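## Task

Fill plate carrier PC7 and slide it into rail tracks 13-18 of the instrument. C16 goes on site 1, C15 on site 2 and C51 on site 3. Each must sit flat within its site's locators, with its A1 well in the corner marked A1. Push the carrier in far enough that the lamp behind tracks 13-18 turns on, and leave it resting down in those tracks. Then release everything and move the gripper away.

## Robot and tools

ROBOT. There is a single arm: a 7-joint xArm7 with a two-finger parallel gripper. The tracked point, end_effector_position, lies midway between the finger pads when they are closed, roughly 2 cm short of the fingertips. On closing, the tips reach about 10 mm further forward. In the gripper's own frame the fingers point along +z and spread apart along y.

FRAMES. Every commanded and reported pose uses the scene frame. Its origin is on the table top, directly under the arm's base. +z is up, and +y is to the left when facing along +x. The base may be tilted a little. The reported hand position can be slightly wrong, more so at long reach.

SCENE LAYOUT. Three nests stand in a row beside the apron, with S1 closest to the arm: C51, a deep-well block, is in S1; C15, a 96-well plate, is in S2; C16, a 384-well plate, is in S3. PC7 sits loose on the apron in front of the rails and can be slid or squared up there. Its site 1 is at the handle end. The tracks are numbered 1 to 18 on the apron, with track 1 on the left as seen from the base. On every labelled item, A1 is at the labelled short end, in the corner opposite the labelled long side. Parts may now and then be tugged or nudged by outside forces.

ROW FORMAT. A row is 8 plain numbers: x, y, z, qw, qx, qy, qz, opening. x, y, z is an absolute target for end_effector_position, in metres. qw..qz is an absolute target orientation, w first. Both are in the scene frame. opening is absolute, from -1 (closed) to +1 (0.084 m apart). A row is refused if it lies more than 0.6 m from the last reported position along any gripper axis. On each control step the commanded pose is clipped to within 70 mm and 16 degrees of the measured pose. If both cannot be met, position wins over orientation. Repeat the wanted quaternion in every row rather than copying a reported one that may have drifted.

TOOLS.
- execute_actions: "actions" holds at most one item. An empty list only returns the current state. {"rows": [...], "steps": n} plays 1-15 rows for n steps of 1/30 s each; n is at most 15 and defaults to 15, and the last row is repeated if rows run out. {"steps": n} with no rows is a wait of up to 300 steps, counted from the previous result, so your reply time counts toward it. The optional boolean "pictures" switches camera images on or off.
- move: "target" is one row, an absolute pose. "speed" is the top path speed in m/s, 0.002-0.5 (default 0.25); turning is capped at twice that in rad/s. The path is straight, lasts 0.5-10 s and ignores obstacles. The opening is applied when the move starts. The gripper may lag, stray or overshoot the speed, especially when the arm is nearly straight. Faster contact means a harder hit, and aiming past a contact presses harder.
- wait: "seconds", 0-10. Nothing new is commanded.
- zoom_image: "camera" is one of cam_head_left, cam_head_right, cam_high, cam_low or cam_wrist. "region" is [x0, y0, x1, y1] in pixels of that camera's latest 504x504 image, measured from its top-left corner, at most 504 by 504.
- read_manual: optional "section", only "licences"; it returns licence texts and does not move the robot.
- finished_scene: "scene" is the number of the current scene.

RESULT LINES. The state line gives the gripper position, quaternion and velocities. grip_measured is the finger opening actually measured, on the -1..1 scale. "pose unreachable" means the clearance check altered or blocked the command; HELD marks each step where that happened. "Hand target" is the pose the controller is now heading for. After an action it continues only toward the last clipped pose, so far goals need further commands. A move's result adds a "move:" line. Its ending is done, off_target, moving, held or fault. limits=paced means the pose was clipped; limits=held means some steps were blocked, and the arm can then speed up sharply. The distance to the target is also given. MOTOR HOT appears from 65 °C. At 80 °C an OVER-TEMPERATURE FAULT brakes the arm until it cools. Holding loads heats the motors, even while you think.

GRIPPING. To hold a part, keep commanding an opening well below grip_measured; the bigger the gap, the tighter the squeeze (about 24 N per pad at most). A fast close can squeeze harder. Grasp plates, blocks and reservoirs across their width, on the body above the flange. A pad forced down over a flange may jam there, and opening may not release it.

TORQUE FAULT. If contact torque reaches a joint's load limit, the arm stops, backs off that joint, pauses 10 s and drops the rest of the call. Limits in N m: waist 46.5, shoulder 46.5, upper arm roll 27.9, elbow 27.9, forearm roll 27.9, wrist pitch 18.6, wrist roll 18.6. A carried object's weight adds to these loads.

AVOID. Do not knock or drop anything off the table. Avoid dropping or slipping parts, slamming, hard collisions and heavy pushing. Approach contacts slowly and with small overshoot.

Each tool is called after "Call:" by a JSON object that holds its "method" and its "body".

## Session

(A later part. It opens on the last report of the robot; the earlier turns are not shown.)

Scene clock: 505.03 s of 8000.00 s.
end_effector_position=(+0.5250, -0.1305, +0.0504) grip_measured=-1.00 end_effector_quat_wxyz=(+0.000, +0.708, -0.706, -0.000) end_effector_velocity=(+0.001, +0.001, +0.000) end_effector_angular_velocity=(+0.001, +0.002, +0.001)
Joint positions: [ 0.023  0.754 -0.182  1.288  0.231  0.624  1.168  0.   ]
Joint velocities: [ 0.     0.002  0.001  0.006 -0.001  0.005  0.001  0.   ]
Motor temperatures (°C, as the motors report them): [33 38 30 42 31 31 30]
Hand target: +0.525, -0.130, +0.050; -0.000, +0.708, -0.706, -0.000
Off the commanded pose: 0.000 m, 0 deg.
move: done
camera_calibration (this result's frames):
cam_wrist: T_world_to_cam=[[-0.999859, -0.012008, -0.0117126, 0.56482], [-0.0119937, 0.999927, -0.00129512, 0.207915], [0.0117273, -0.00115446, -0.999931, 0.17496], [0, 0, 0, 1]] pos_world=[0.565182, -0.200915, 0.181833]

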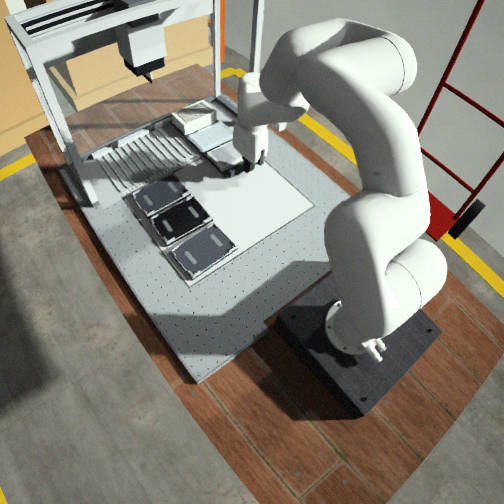

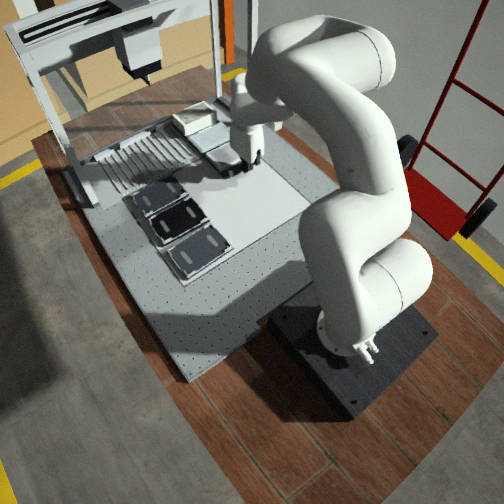

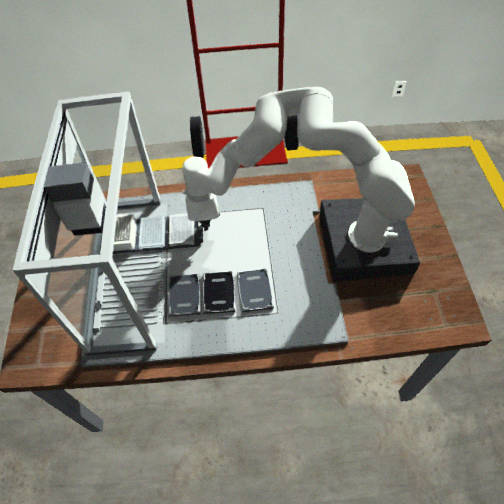

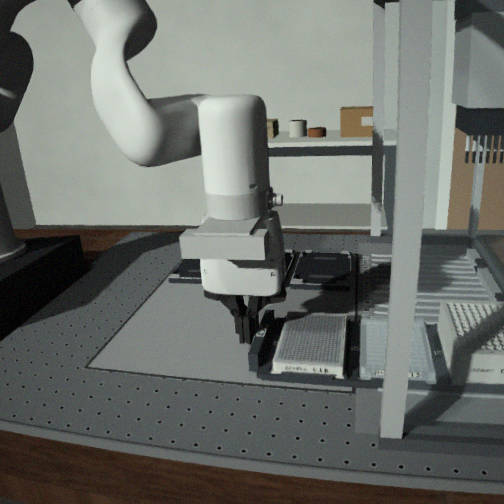

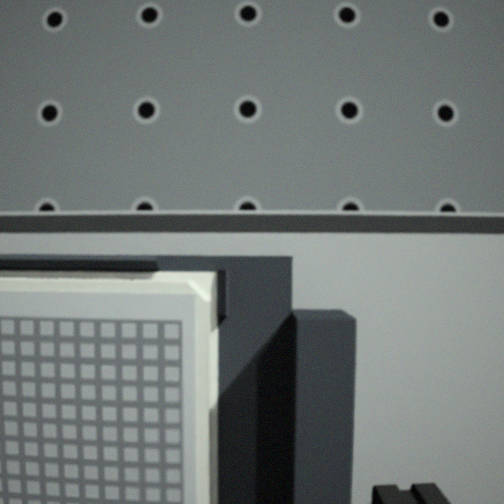

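Call:
{"method": "execute_actions", "body": {"actions": [{"rows": [[0.5256,-0.1305,0.0505,0,-0.70803,0.70618,0,-1],[0.5257,-0.1305,0.0505,0,-0.70803,0.70618,0,-1],[0.5258,-0.1305,0.0505,0,-0.70803,0.70618,0,-1],[0.5259,-0.1305,0.0505,0,-0.70803,0.70618,0,-1],[0.5260,-0.1305,0.0505,0,-0.70803,0.70618,0,-1],[0.5261,-0.1305,0.0505,0,-0.70803,0.70618,0,-1],[0.5262,-0.1305,0.0505,0,-0.70803,0.70618,0,-1],[0.5263,-0.1305,0.0505,0,-0.70803,0.70618,0,-1],[0.5264,-0.1305,0.0505,0,-0.70803,0.70618,0,-1],[0.5265,-0.1305,0.0505,0,-0.70803,0.70618,0,-1]], "steps": 15}], "pictures": true}}

Scene clock: 508.97 s of 8000.00 s.
end_effector_position=(+0.5259, -0.1305, +0.0504) grip_measured=-1.00 end_effector_quat_wxyz=(+0.000, +0.708, -0.706, -0.001) end_effector_velocity=(+0.001, -0.000, -0.000) end_effector_angular_velocity=(+0.000, +0.000, -0.001)
Joint positions: [ 0.023  0.757 -0.182  1.292  0.231  0.627  1.169  0.   ]
Joint velocities: [ 0.     0.003 -0.     0.005  0.     0.002  0.001  0.   ]
Motor temperatures (°C, as the motors report them): [33 38 30 42 31 31 30]
Hand target: +0.526, -0.130, +0.050; -0.000, +0.708, -0.706, -0.000
Off the commanded pose: 0.001 m, 0 deg.
Steps of this call (steps 1 to 90: nothing new was sent; then 0.43 s passed at rest; steps 91 to 105: all 15 steps of this action). Readings (end_effector_position):
91: (+0.5255, -0.1305, +0.0505)
92: (+0.5255, -0.1305, +0.0505)
94: (+0.5256, -0.1305, +0.0505)
98: (+0.5256, -0.1305, +0.0505)
105: the state above
camera_calibration (this result's frames):
cam_wrist: T_world_to_cam=[[-0.999867, -0.0119039, -0.0111769, 0.565651], [-0.0118917, 0.999929, -0.00116304, 0.207898], [0.0111899, -0.00102998, -0.999937, 0.175264], [0, 0, 0, 1]] pos_world=[0.566087, -0.200969, 0.181817]

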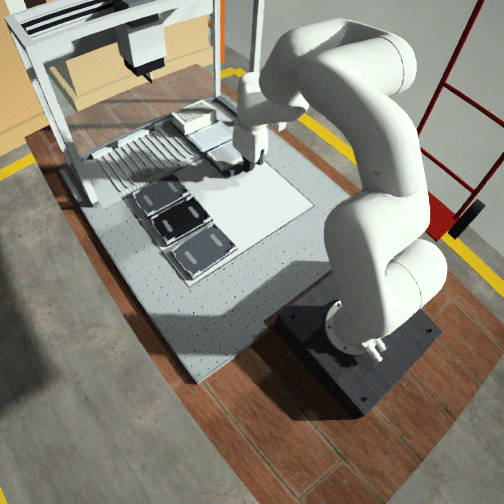

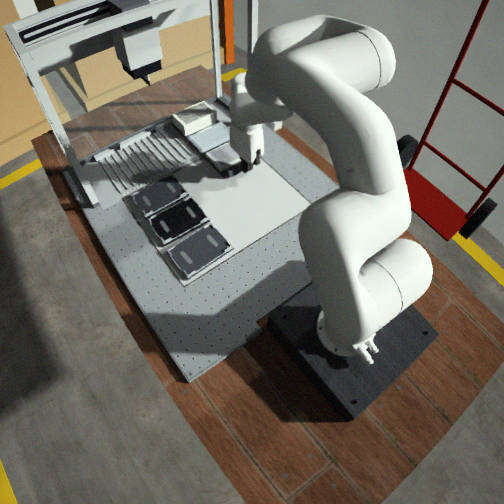

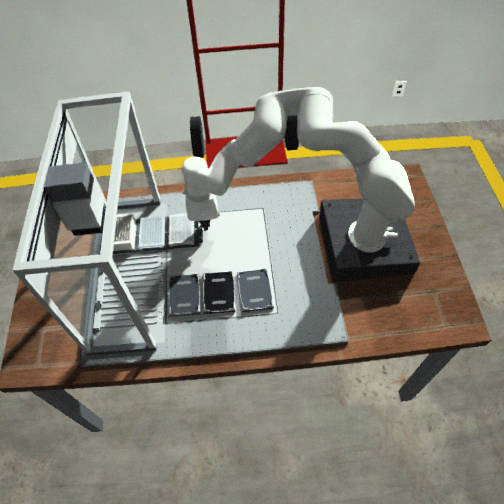

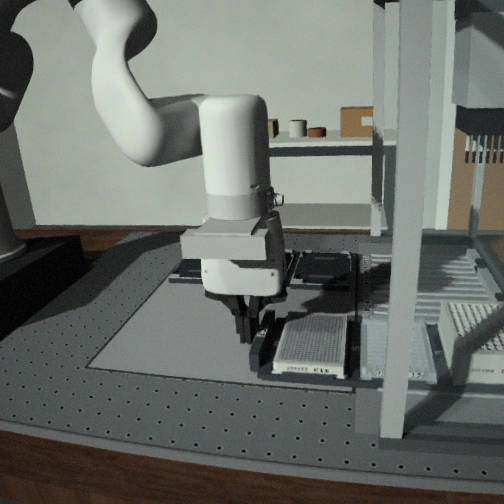

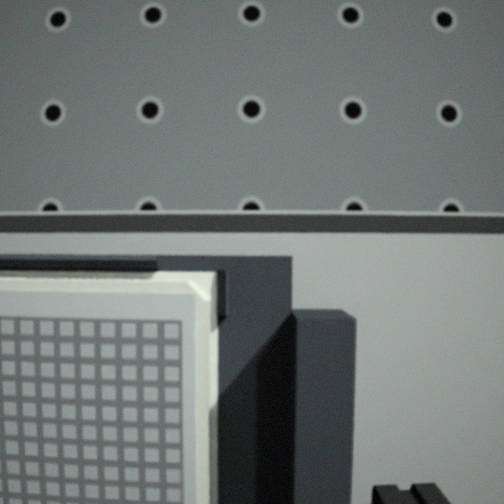

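Call:
{"method": "execute_actions", "body": {"actions": [{"rows": [[0.5266,-0.1305,0.0505,0,-0.70803,0.70618,0,-1],[0.5267,-0.1305,0.0505,0,-0.70803,0.70618,0,-1],[0.5268,-0.1305,0.0505,0,-0.70803,0.70618,0,-1],[0.5269,-0.1305,0.0505,0,-0.70803,0.70618,0,-1],[0.5270,-0.1305,0.0505,0,-0.70803,0.70618,0,-1],[0.5271,-0.1305,0.0505,0,-0.70803,0.70618,0,-1],[0.5272,-0.1305,0.0505,0,-0.70803,0.70618,0,-1],[0.5273,-0.1305,0.0505,0,-0.70803,0.70618,0,-1],[0.5274,-0.1305,0.0505,0,-0.70803,0.70618,0,-1],[0.5275,-0.1305,0.0505,0,-0.70803,0.70618,0,-1],[0.5276,-0.1305,0.0505,0,-0.70803,0.70618,0,-1],[0.5277,-0.1305,0.0505,0,-0.70803,0.70618,0,-1],[0.5278,-0.1305,0.0505,0,-0.70803,0.70618,0,-1]], "steps": 15}], "pictures": true}}

Scene clock: 514.17 s of 8000.00 s.
end_effector_position=(+0.5269, -0.1305, +0.0504) grip_measured=-1.00 end_effector_quat_wxyz=(+0.000, +0.708, -0.706, -0.001) end_effector_velocity=(+0.001, +0.000, -0.001) end_effector_angular_velocity=(+0.001, +0.005, +0.000)
Joint positions: [ 0.023  0.759 -0.183  1.297  0.23   0.629  1.17   0.   ]
Joint velocities: [ 0.001  0.006 -0.001  0.009 -0.001  0.008  0.002  0.   ]
Motor temperatures (°C, as the motors report them): [33 38 30 42 31 31 30]
Hand target: +0.528, -0.130, +0.050; -0.000, +0.708, -0.706, -0.000
Off the commanded pose: 0.001 m, 0 deg.
Steps of this call (steps 1 to 90: nothing new was sent; then 1.70 s passed at rest; steps 91 to 105: all 15 steps of this action). Readings (end_effector_position):
91: (+0.5265, -0.1305, +0.0505)
92: (+0.5265, -0.1305, +0.0505)
94: (+0.5265, -0.1305, +0.0505)
98: (+0.5266, -0.1305, +0.0505)
105: the state above
camera_calibration (this result's frames):
cam_wrist: T_world_to_cam=[[-0.999868, -0.0118549, -0.0110924, 0.566734], [-0.0118427, 0.999929, -0.00116717, 0.207914], [0.0111055, -0.00103565, -0.999938, 0.175279], [0, 0, 0, 1]] pos_world=[0.567175, -0.200999, 0.181798]

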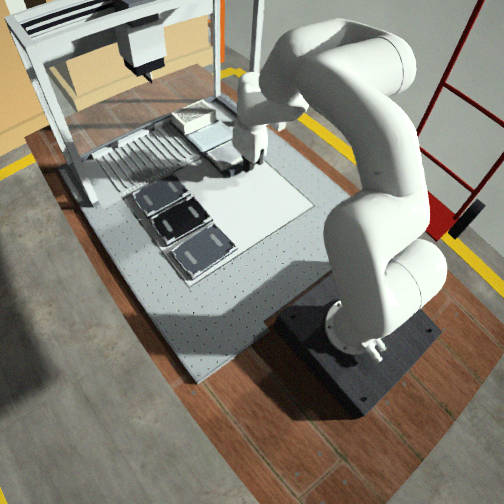

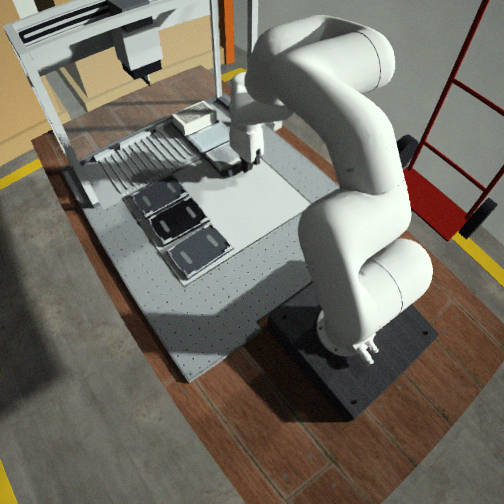

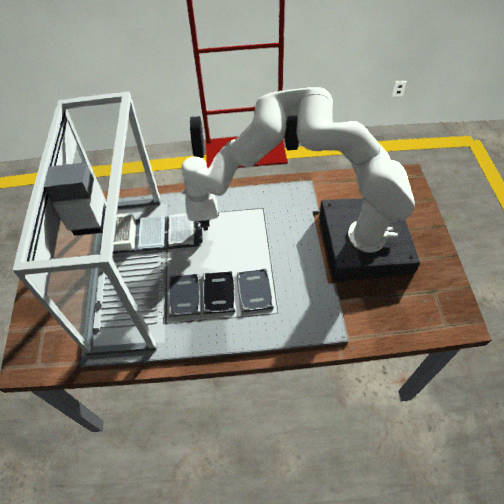

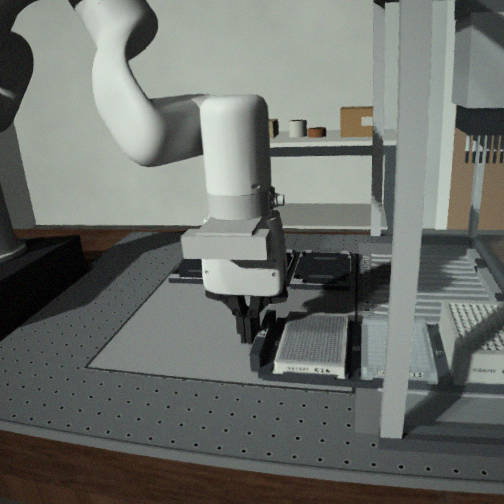

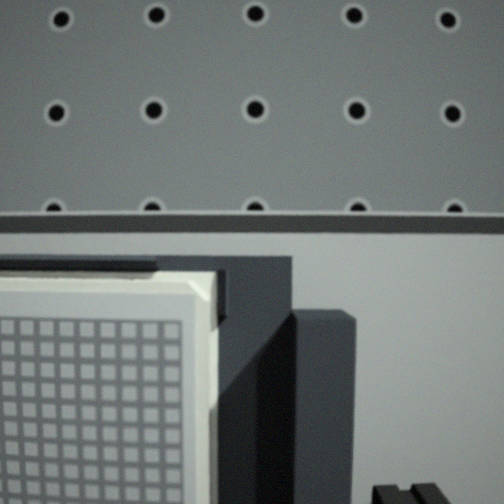

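Call:
{"method": "move", "body": {"target": [0.5295,-0.1305,0.0505,0,-0.70803,0.70618,0,-1.0], "speed": 0.002}}

Scene clock: 518.13 s of 8000.00 s.
end_effector_position=(+0.5284, -0.1305, +0.0503) grip_measured=-1.00 end_effector_quat_wxyz=(+0.001, +0.708, -0.706, -0.002) end_effector_velocity=(-0.000, -0.001, -0.001) end_effector_angular_velocity=(+0.001, +0.004, -0.002)
Joint positions: [ 0.023  0.764 -0.183  1.307  0.23   0.636  1.171  0.   ]
Joint velocities: [-0.001  0.003 -0.001  0.004  0.001  0.005 -0.     0.   ]
Motor temperatures (°C, as the motors report them): [33 38 30 43 31 32 30]
Hand target: +0.529, -0.130, +0.050; -0.000, +0.708, -0.706, -0.000
Off the commanded pose: 0.001 m, 0 deg.
move: done
camera_calibration (this result's frames):
cam_wrist: T_world_to_cam=[[-0.999892, -0.0116213, -0.00894932, 0.56812], [-0.011619, 0.999932, -0.00031908, 0.207711], [0.00895242, -0.000215064, -0.99996, 0.176392], [0, 0, 0, 1]] pos_world=[0.568893, -0.201057, 0.181536]

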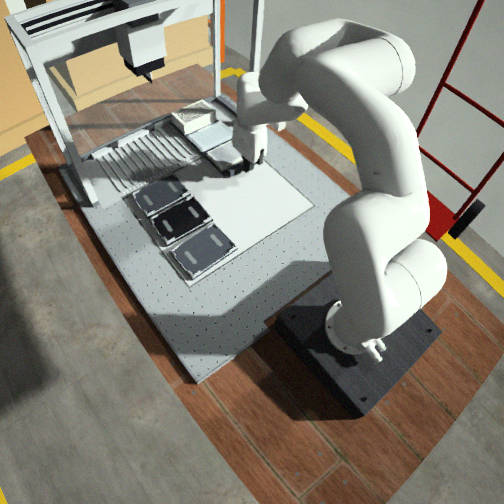

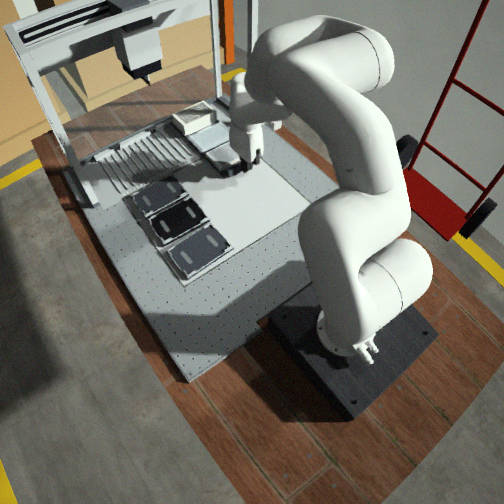

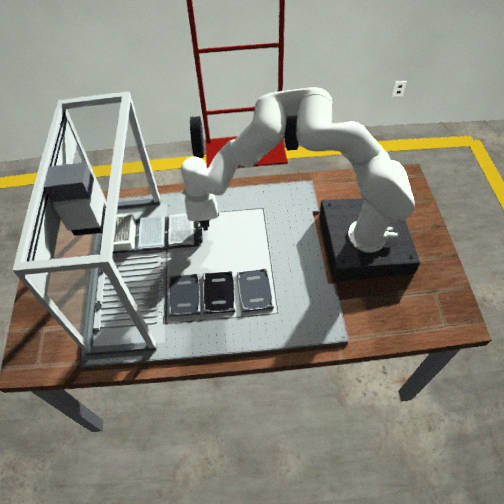

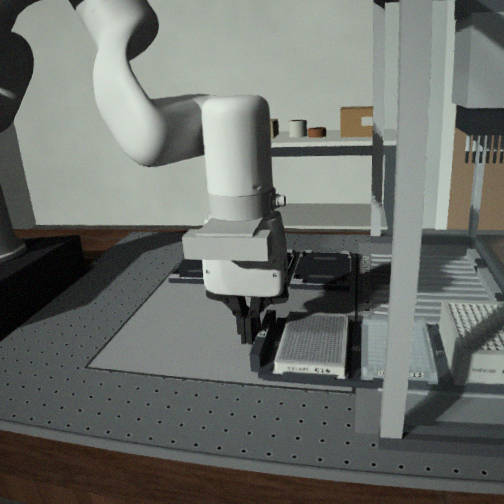

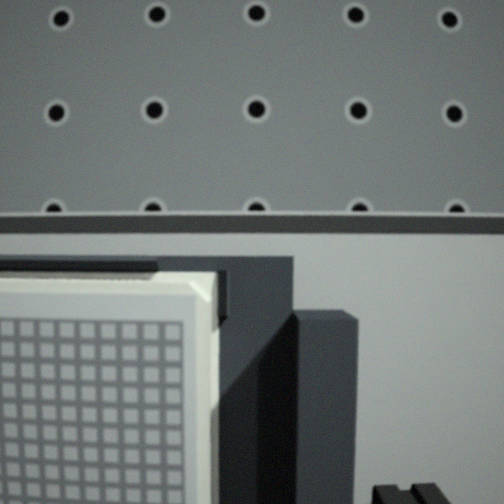

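Carrier stopped now (no motion relative to holes). Back off to unload.

Call:
{"method": "move", "body": {"target": [0.520,-0.1305,0.0505,0,-0.70803,0.70618,0,-1.0], "speed": 0.006}}

Scene clock: 521.40 s of 8000.00 s.
end_effector_position=(+0.5202, -0.1305, +0.0506) grip_measured=-1.00 end_effector_quat_wxyz=(+0.000, +0.708, -0.706, +0.000) end_effector_velocity=(-0.002, -0.000, -0.000) end_effector_angular_velocity=(-0.000, -0.001, -0.000)
Joint positions: [ 0.023  0.742 -0.183  1.266  0.232  0.613  1.164  0.   ]
Joint velocities: [-0.    -0.005 -0.    -0.009  0.    -0.005 -0.002  0.   ]
Motor temperatures (°C, as the motors report them): [33 39 30 43 31 32 30]
Hand target: +0.520, -0.131, +0.051; +0.000, +0.708, -0.706, +0.000
Off the commanded pose: 0.000 m, 0 deg.
move: done
camera_calibration (this result's frames):
cam_wrist: T_world_to_cam=[[-0.999849, -0.0121654, -0.0124396, 0.56004], [-0.0121459, 0.999925, -0.00164414, 0.208033], [0.0124587, -0.0014928, -0.999921, 0.174752], [0, 0, 0, 1]] pos_world=[0.560305, -0.200943, 0.182047]

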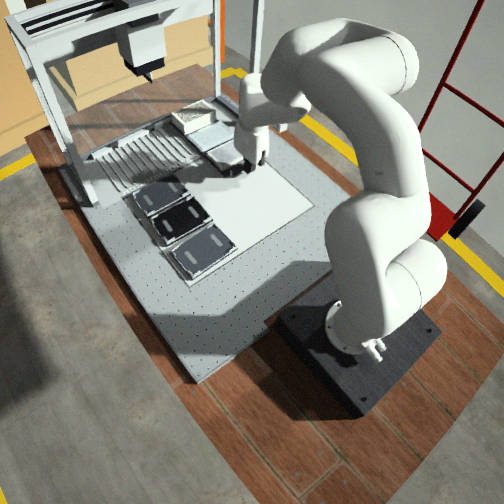

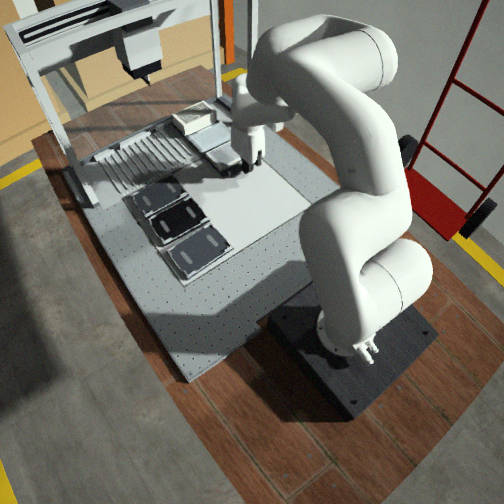

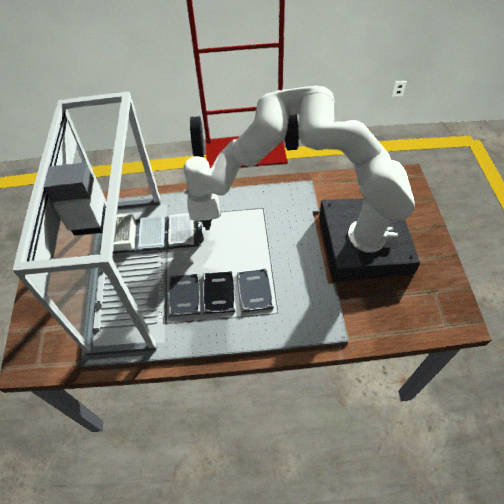

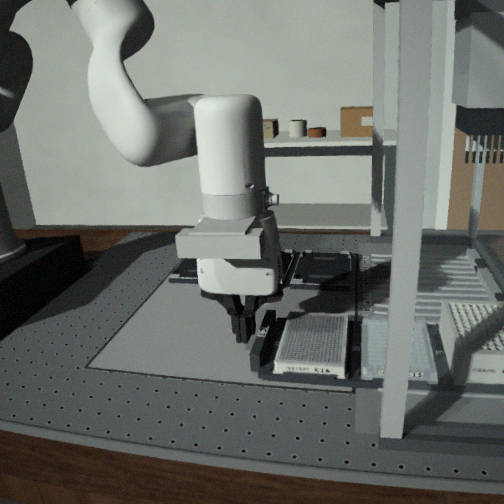

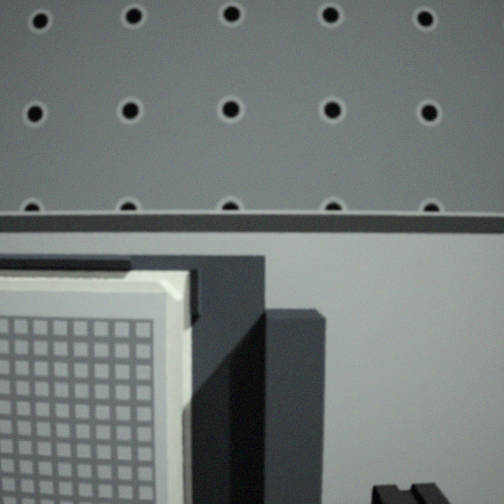

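Call:
{"method": "zoom_image", "body": {"camera": "cam_head_left", "region": [130, 80, 250, 170]}}

Call:
{"method": "zoom_image", "body": {"camera": "cam_high", "region": [70, 190, 170, 340]}}

Call:
{"method": "zoom_image", "body": {"camera": "cam_low", "region": [400, 230, 504, 400]}}

Region (130, 80, 250, 170) of cam_head_left's 504x504 image, scaled by 4.200, with more detail than that image has; it fills the top 378 rows of this view, and the rest is white.

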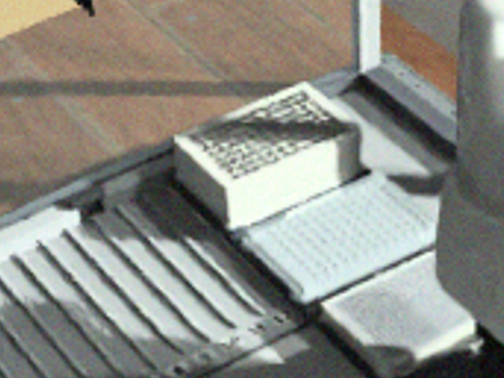

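Region (70, 190, 170, 340) of cam_high's 504x504 image, scaled by 3.360, with more detail than that image has.

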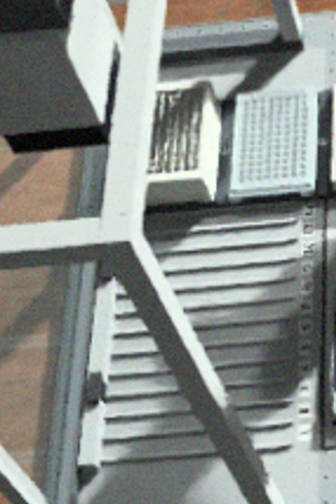

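Region (400, 230, 504, 400) of cam_low's 504x504 image, scaled by 2.965, with more detail than that image has.

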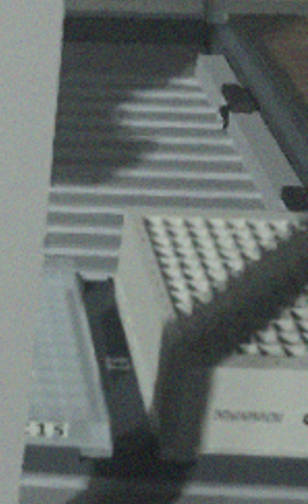

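Call:
{"method": "zoom_image", "body": {"camera": "cam_high", "region": [85, 215, 125, 255]}}

Call:
{"method": "zoom_image", "body": {"camera": "cam_head_right", "region": [140, 90, 230, 150]}}

Region (85, 215, 125, 255) of cam_high's 504x504 image, scaled by 12.600, with more detail than that image has.

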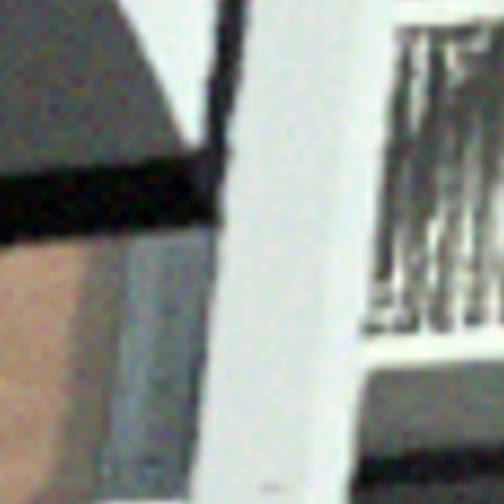

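Region (140, 90, 230, 150) of cam_head_right's 504x504 image, scaled by 5.600, with more detail than that image has.

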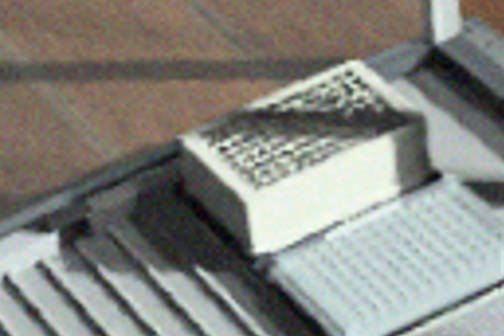

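Call:
{"method": "move", "body": {"target": [0.515,-0.128,0.11,0,-0.70803,0.70618,0,-1.0], "speed": 0.08}}

Call:
{"method": "move", "body": {"target": [0.765,-0.10,0.175,0.21263,-0.67438,0.67438,-0.21263,-1.0], "speed": 0.15}}

Scene clock: 562.47 s of 8000.00 s.
end_effector_position=(+0.5149, -0.1280, +0.1094) grip_measured=-1.00 end_effector_quat_wxyz=(+0.000, +0.708, -0.706, -0.000) end_effector_velocity=(-0.000, -0.000, +0.003) end_effector_angular_velocity=(-0.001, -0.000, -0.000)
Joint positions: [ 0.047  0.601 -0.214  1.233  0.195  0.721  1.189  0.   ]
Joint velocities: [ 0.002 -0.006 -0.002 -0.001 -0.002  0.005  0.002  0.   ]
Motor temperatures (°C, as the motors report them): [33 39 30 42 31 31 30]
Hand target: +0.515, -0.128, +0.110; +0.000, +0.708, -0.706, +0.000
Off the commanded pose: 0.001 m, 0 deg.
After step 90, 36.87 s passed at rest.
move: done
camera_calibration (this result's frames):
cam_wrist: T_world_to_cam=[[-0.999852, -0.0125803, -0.0117645, 0.555374], [-0.0125625, 0.99992, -0.00158452, 0.205727], [0.0117835, -0.0014365, -0.99993, 0.234062], [0, 0, 0, 1]] pos_world=[0.555118, -0.198387, 0.240905]

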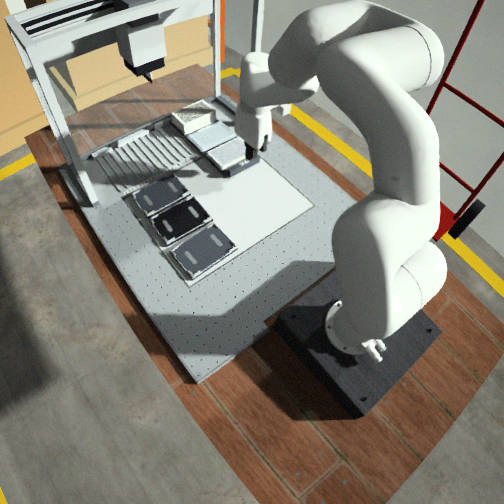

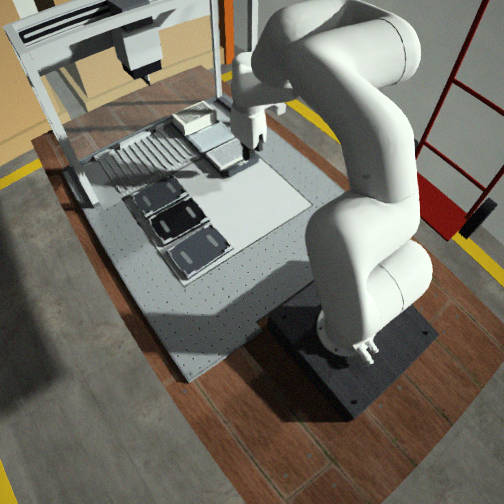

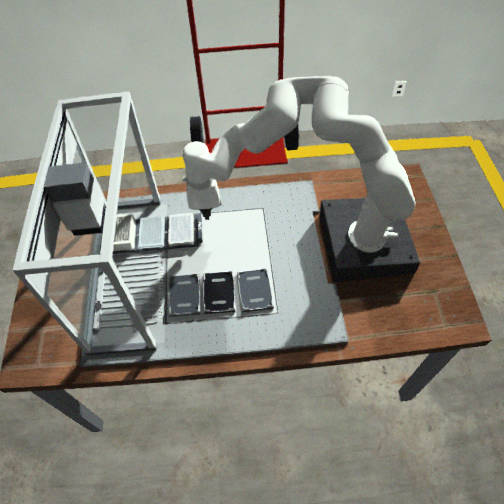

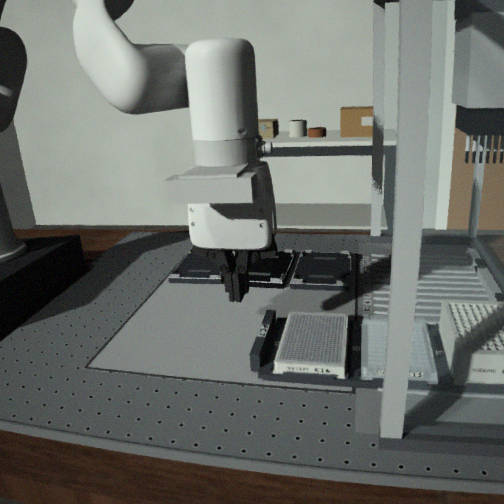

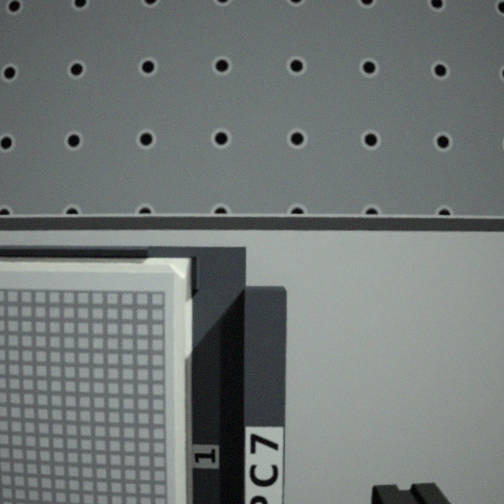

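Scene clock: 565.13 s of 8000.00 s.
end_effector_position=(+0.7644, -0.0993, +0.1750) grip_measured=-1.00 end_effector_quat_wxyz=(-0.213, +0.674, -0.675, +0.212) end_effector_velocity=(+0.001, -0.001, -0.001) end_effector_angular_velocity=(+0.000, +0.001, +0.000)
Joint positions: [ 0.005  0.977 -0.064  1.848  0.384  0.352  1.145  0.   ]
Joint velocities: [-0.001  0.008 -0.     0.012 -0.002  0.005  0.002  0.   ]
Motor temperatures (°C, as the motors report them): [33 39 30 42 31 31 30]
Hand target: +0.765, -0.099, +0.175; -0.213, +0.674, -0.675, +0.212
Off the commanded pose: 0.001 m, 0 deg.
move: done
camera_calibration (this result's frames):
cam_wrist: T_world_to_cam=[[-0.811983, -0.00812769, -0.583624, 0.762855], [-0.00637388, 0.999967, -0.00505795, 0.17612], [0.583646, -0.00038702, -0.812008, -0.173267], [0, 0, 0, 1]] pos_world=[0.721674, -0.169981, 0.305417]

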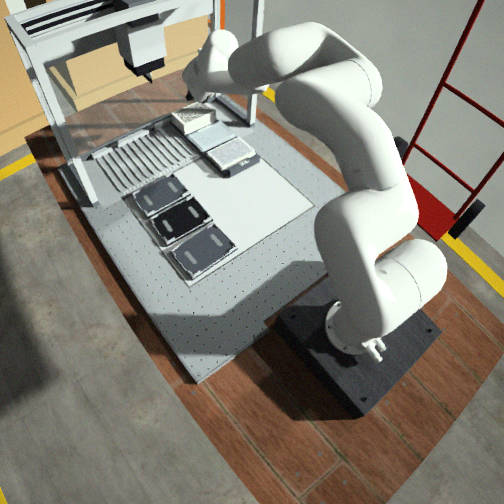

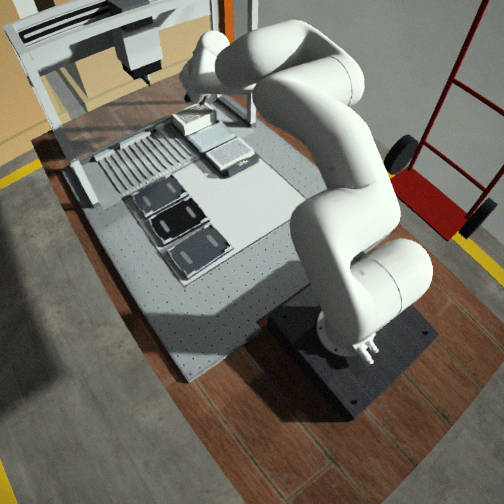

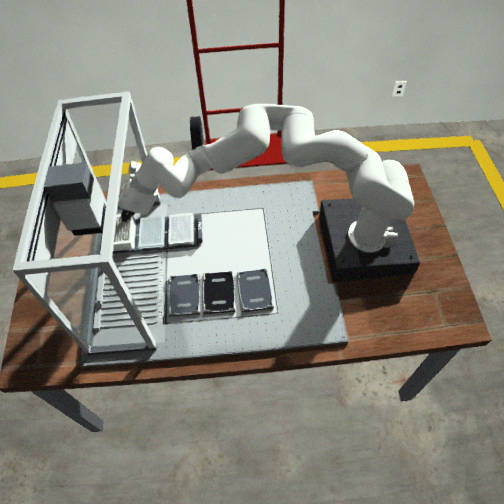

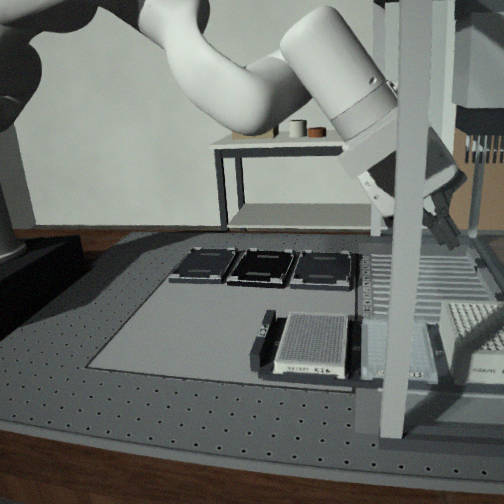

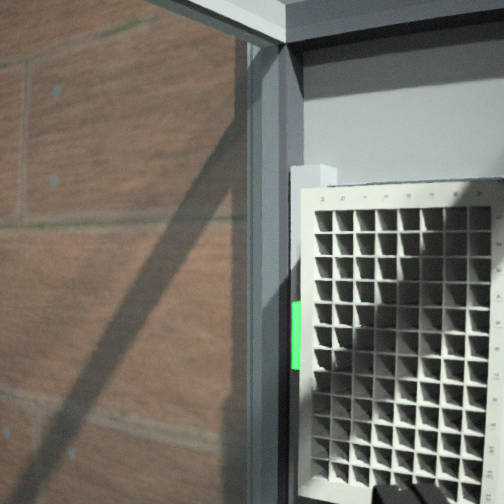

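The lamp is green. Move clear.

Call:
{"method": "move", "body": {"target": [0.45,-0.05,0.22,0,-0.7071,0.7071,0,-1.0], "speed": 0.2}}

Scene clock: 568.77 s of 8000.00 s.
end_effector_position=(+0.4502, -0.0512, +0.2203) grip_measured=-1.00 end_effector_quat_wxyz=(+0.001, +0.708, -0.707, +0.001) end_effector_velocity=(-0.002, +0.001, +0.001) end_effector_angular_velocity=(-0.001, -0.000, +0.001)
Joint positions: [ 0.158  0.168 -0.194  0.983  0.057  0.886  1.405  0.   ]
Joint velocities: [ 0.002 -0.007 -0.    -0.005 -0.003  0.002  0.002  0.   ]
Motor temperatures (°C, as the motors report them): [33 39 30 42 31 31 30]
Hand target: +0.450, -0.051, +0.220; +0.001, +0.708, -0.707, +0.001
Off the commanded pose: 0.001 m, 0 deg.
move: done
camera_calibration (this result's frames):
cam_wrist: T_world_to_cam=[[-0.99987, -0.0106798, -0.0120678, 0.493095], [-0.0106292, 0.999934, -0.00424703, 0.128044], [0.0121123, -0.00411821, -0.999918, 0.345447], [0, 0, 0, 1]] pos_world=[0.490208, -0.121347, 0.351913]

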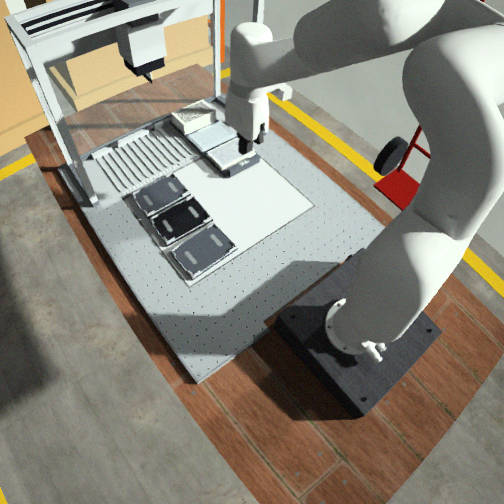

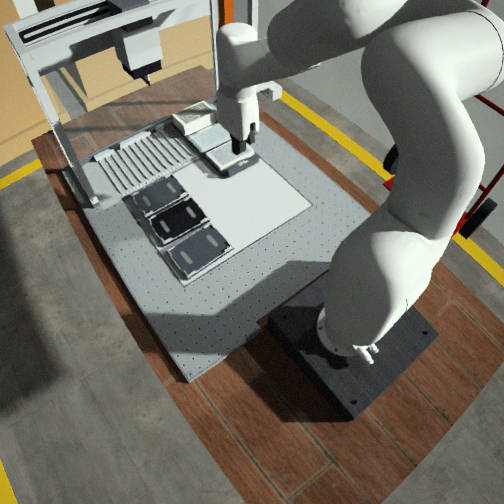

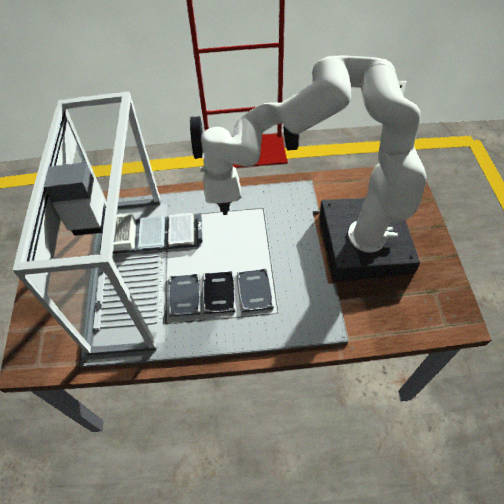

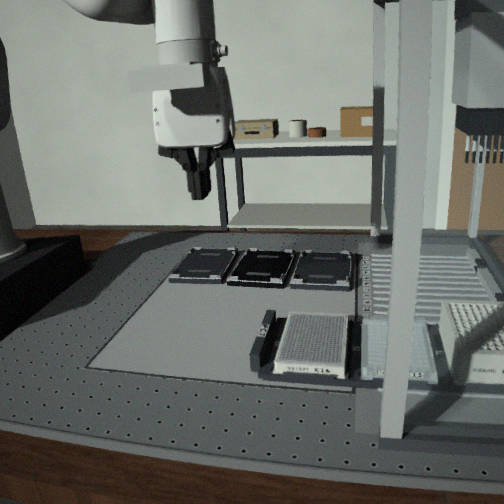

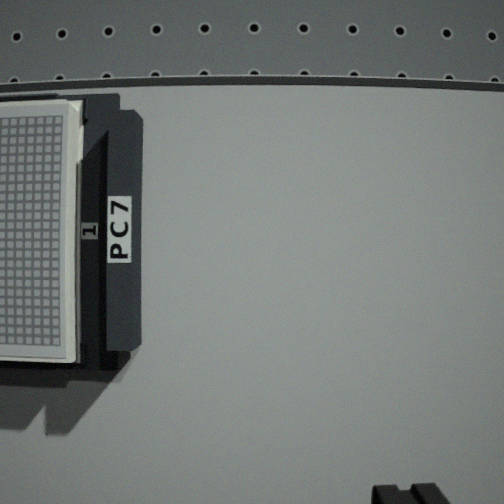

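Call:
{"method": "finished_scene", "body": {"scene": 1}}

The scene is finished: the task was done.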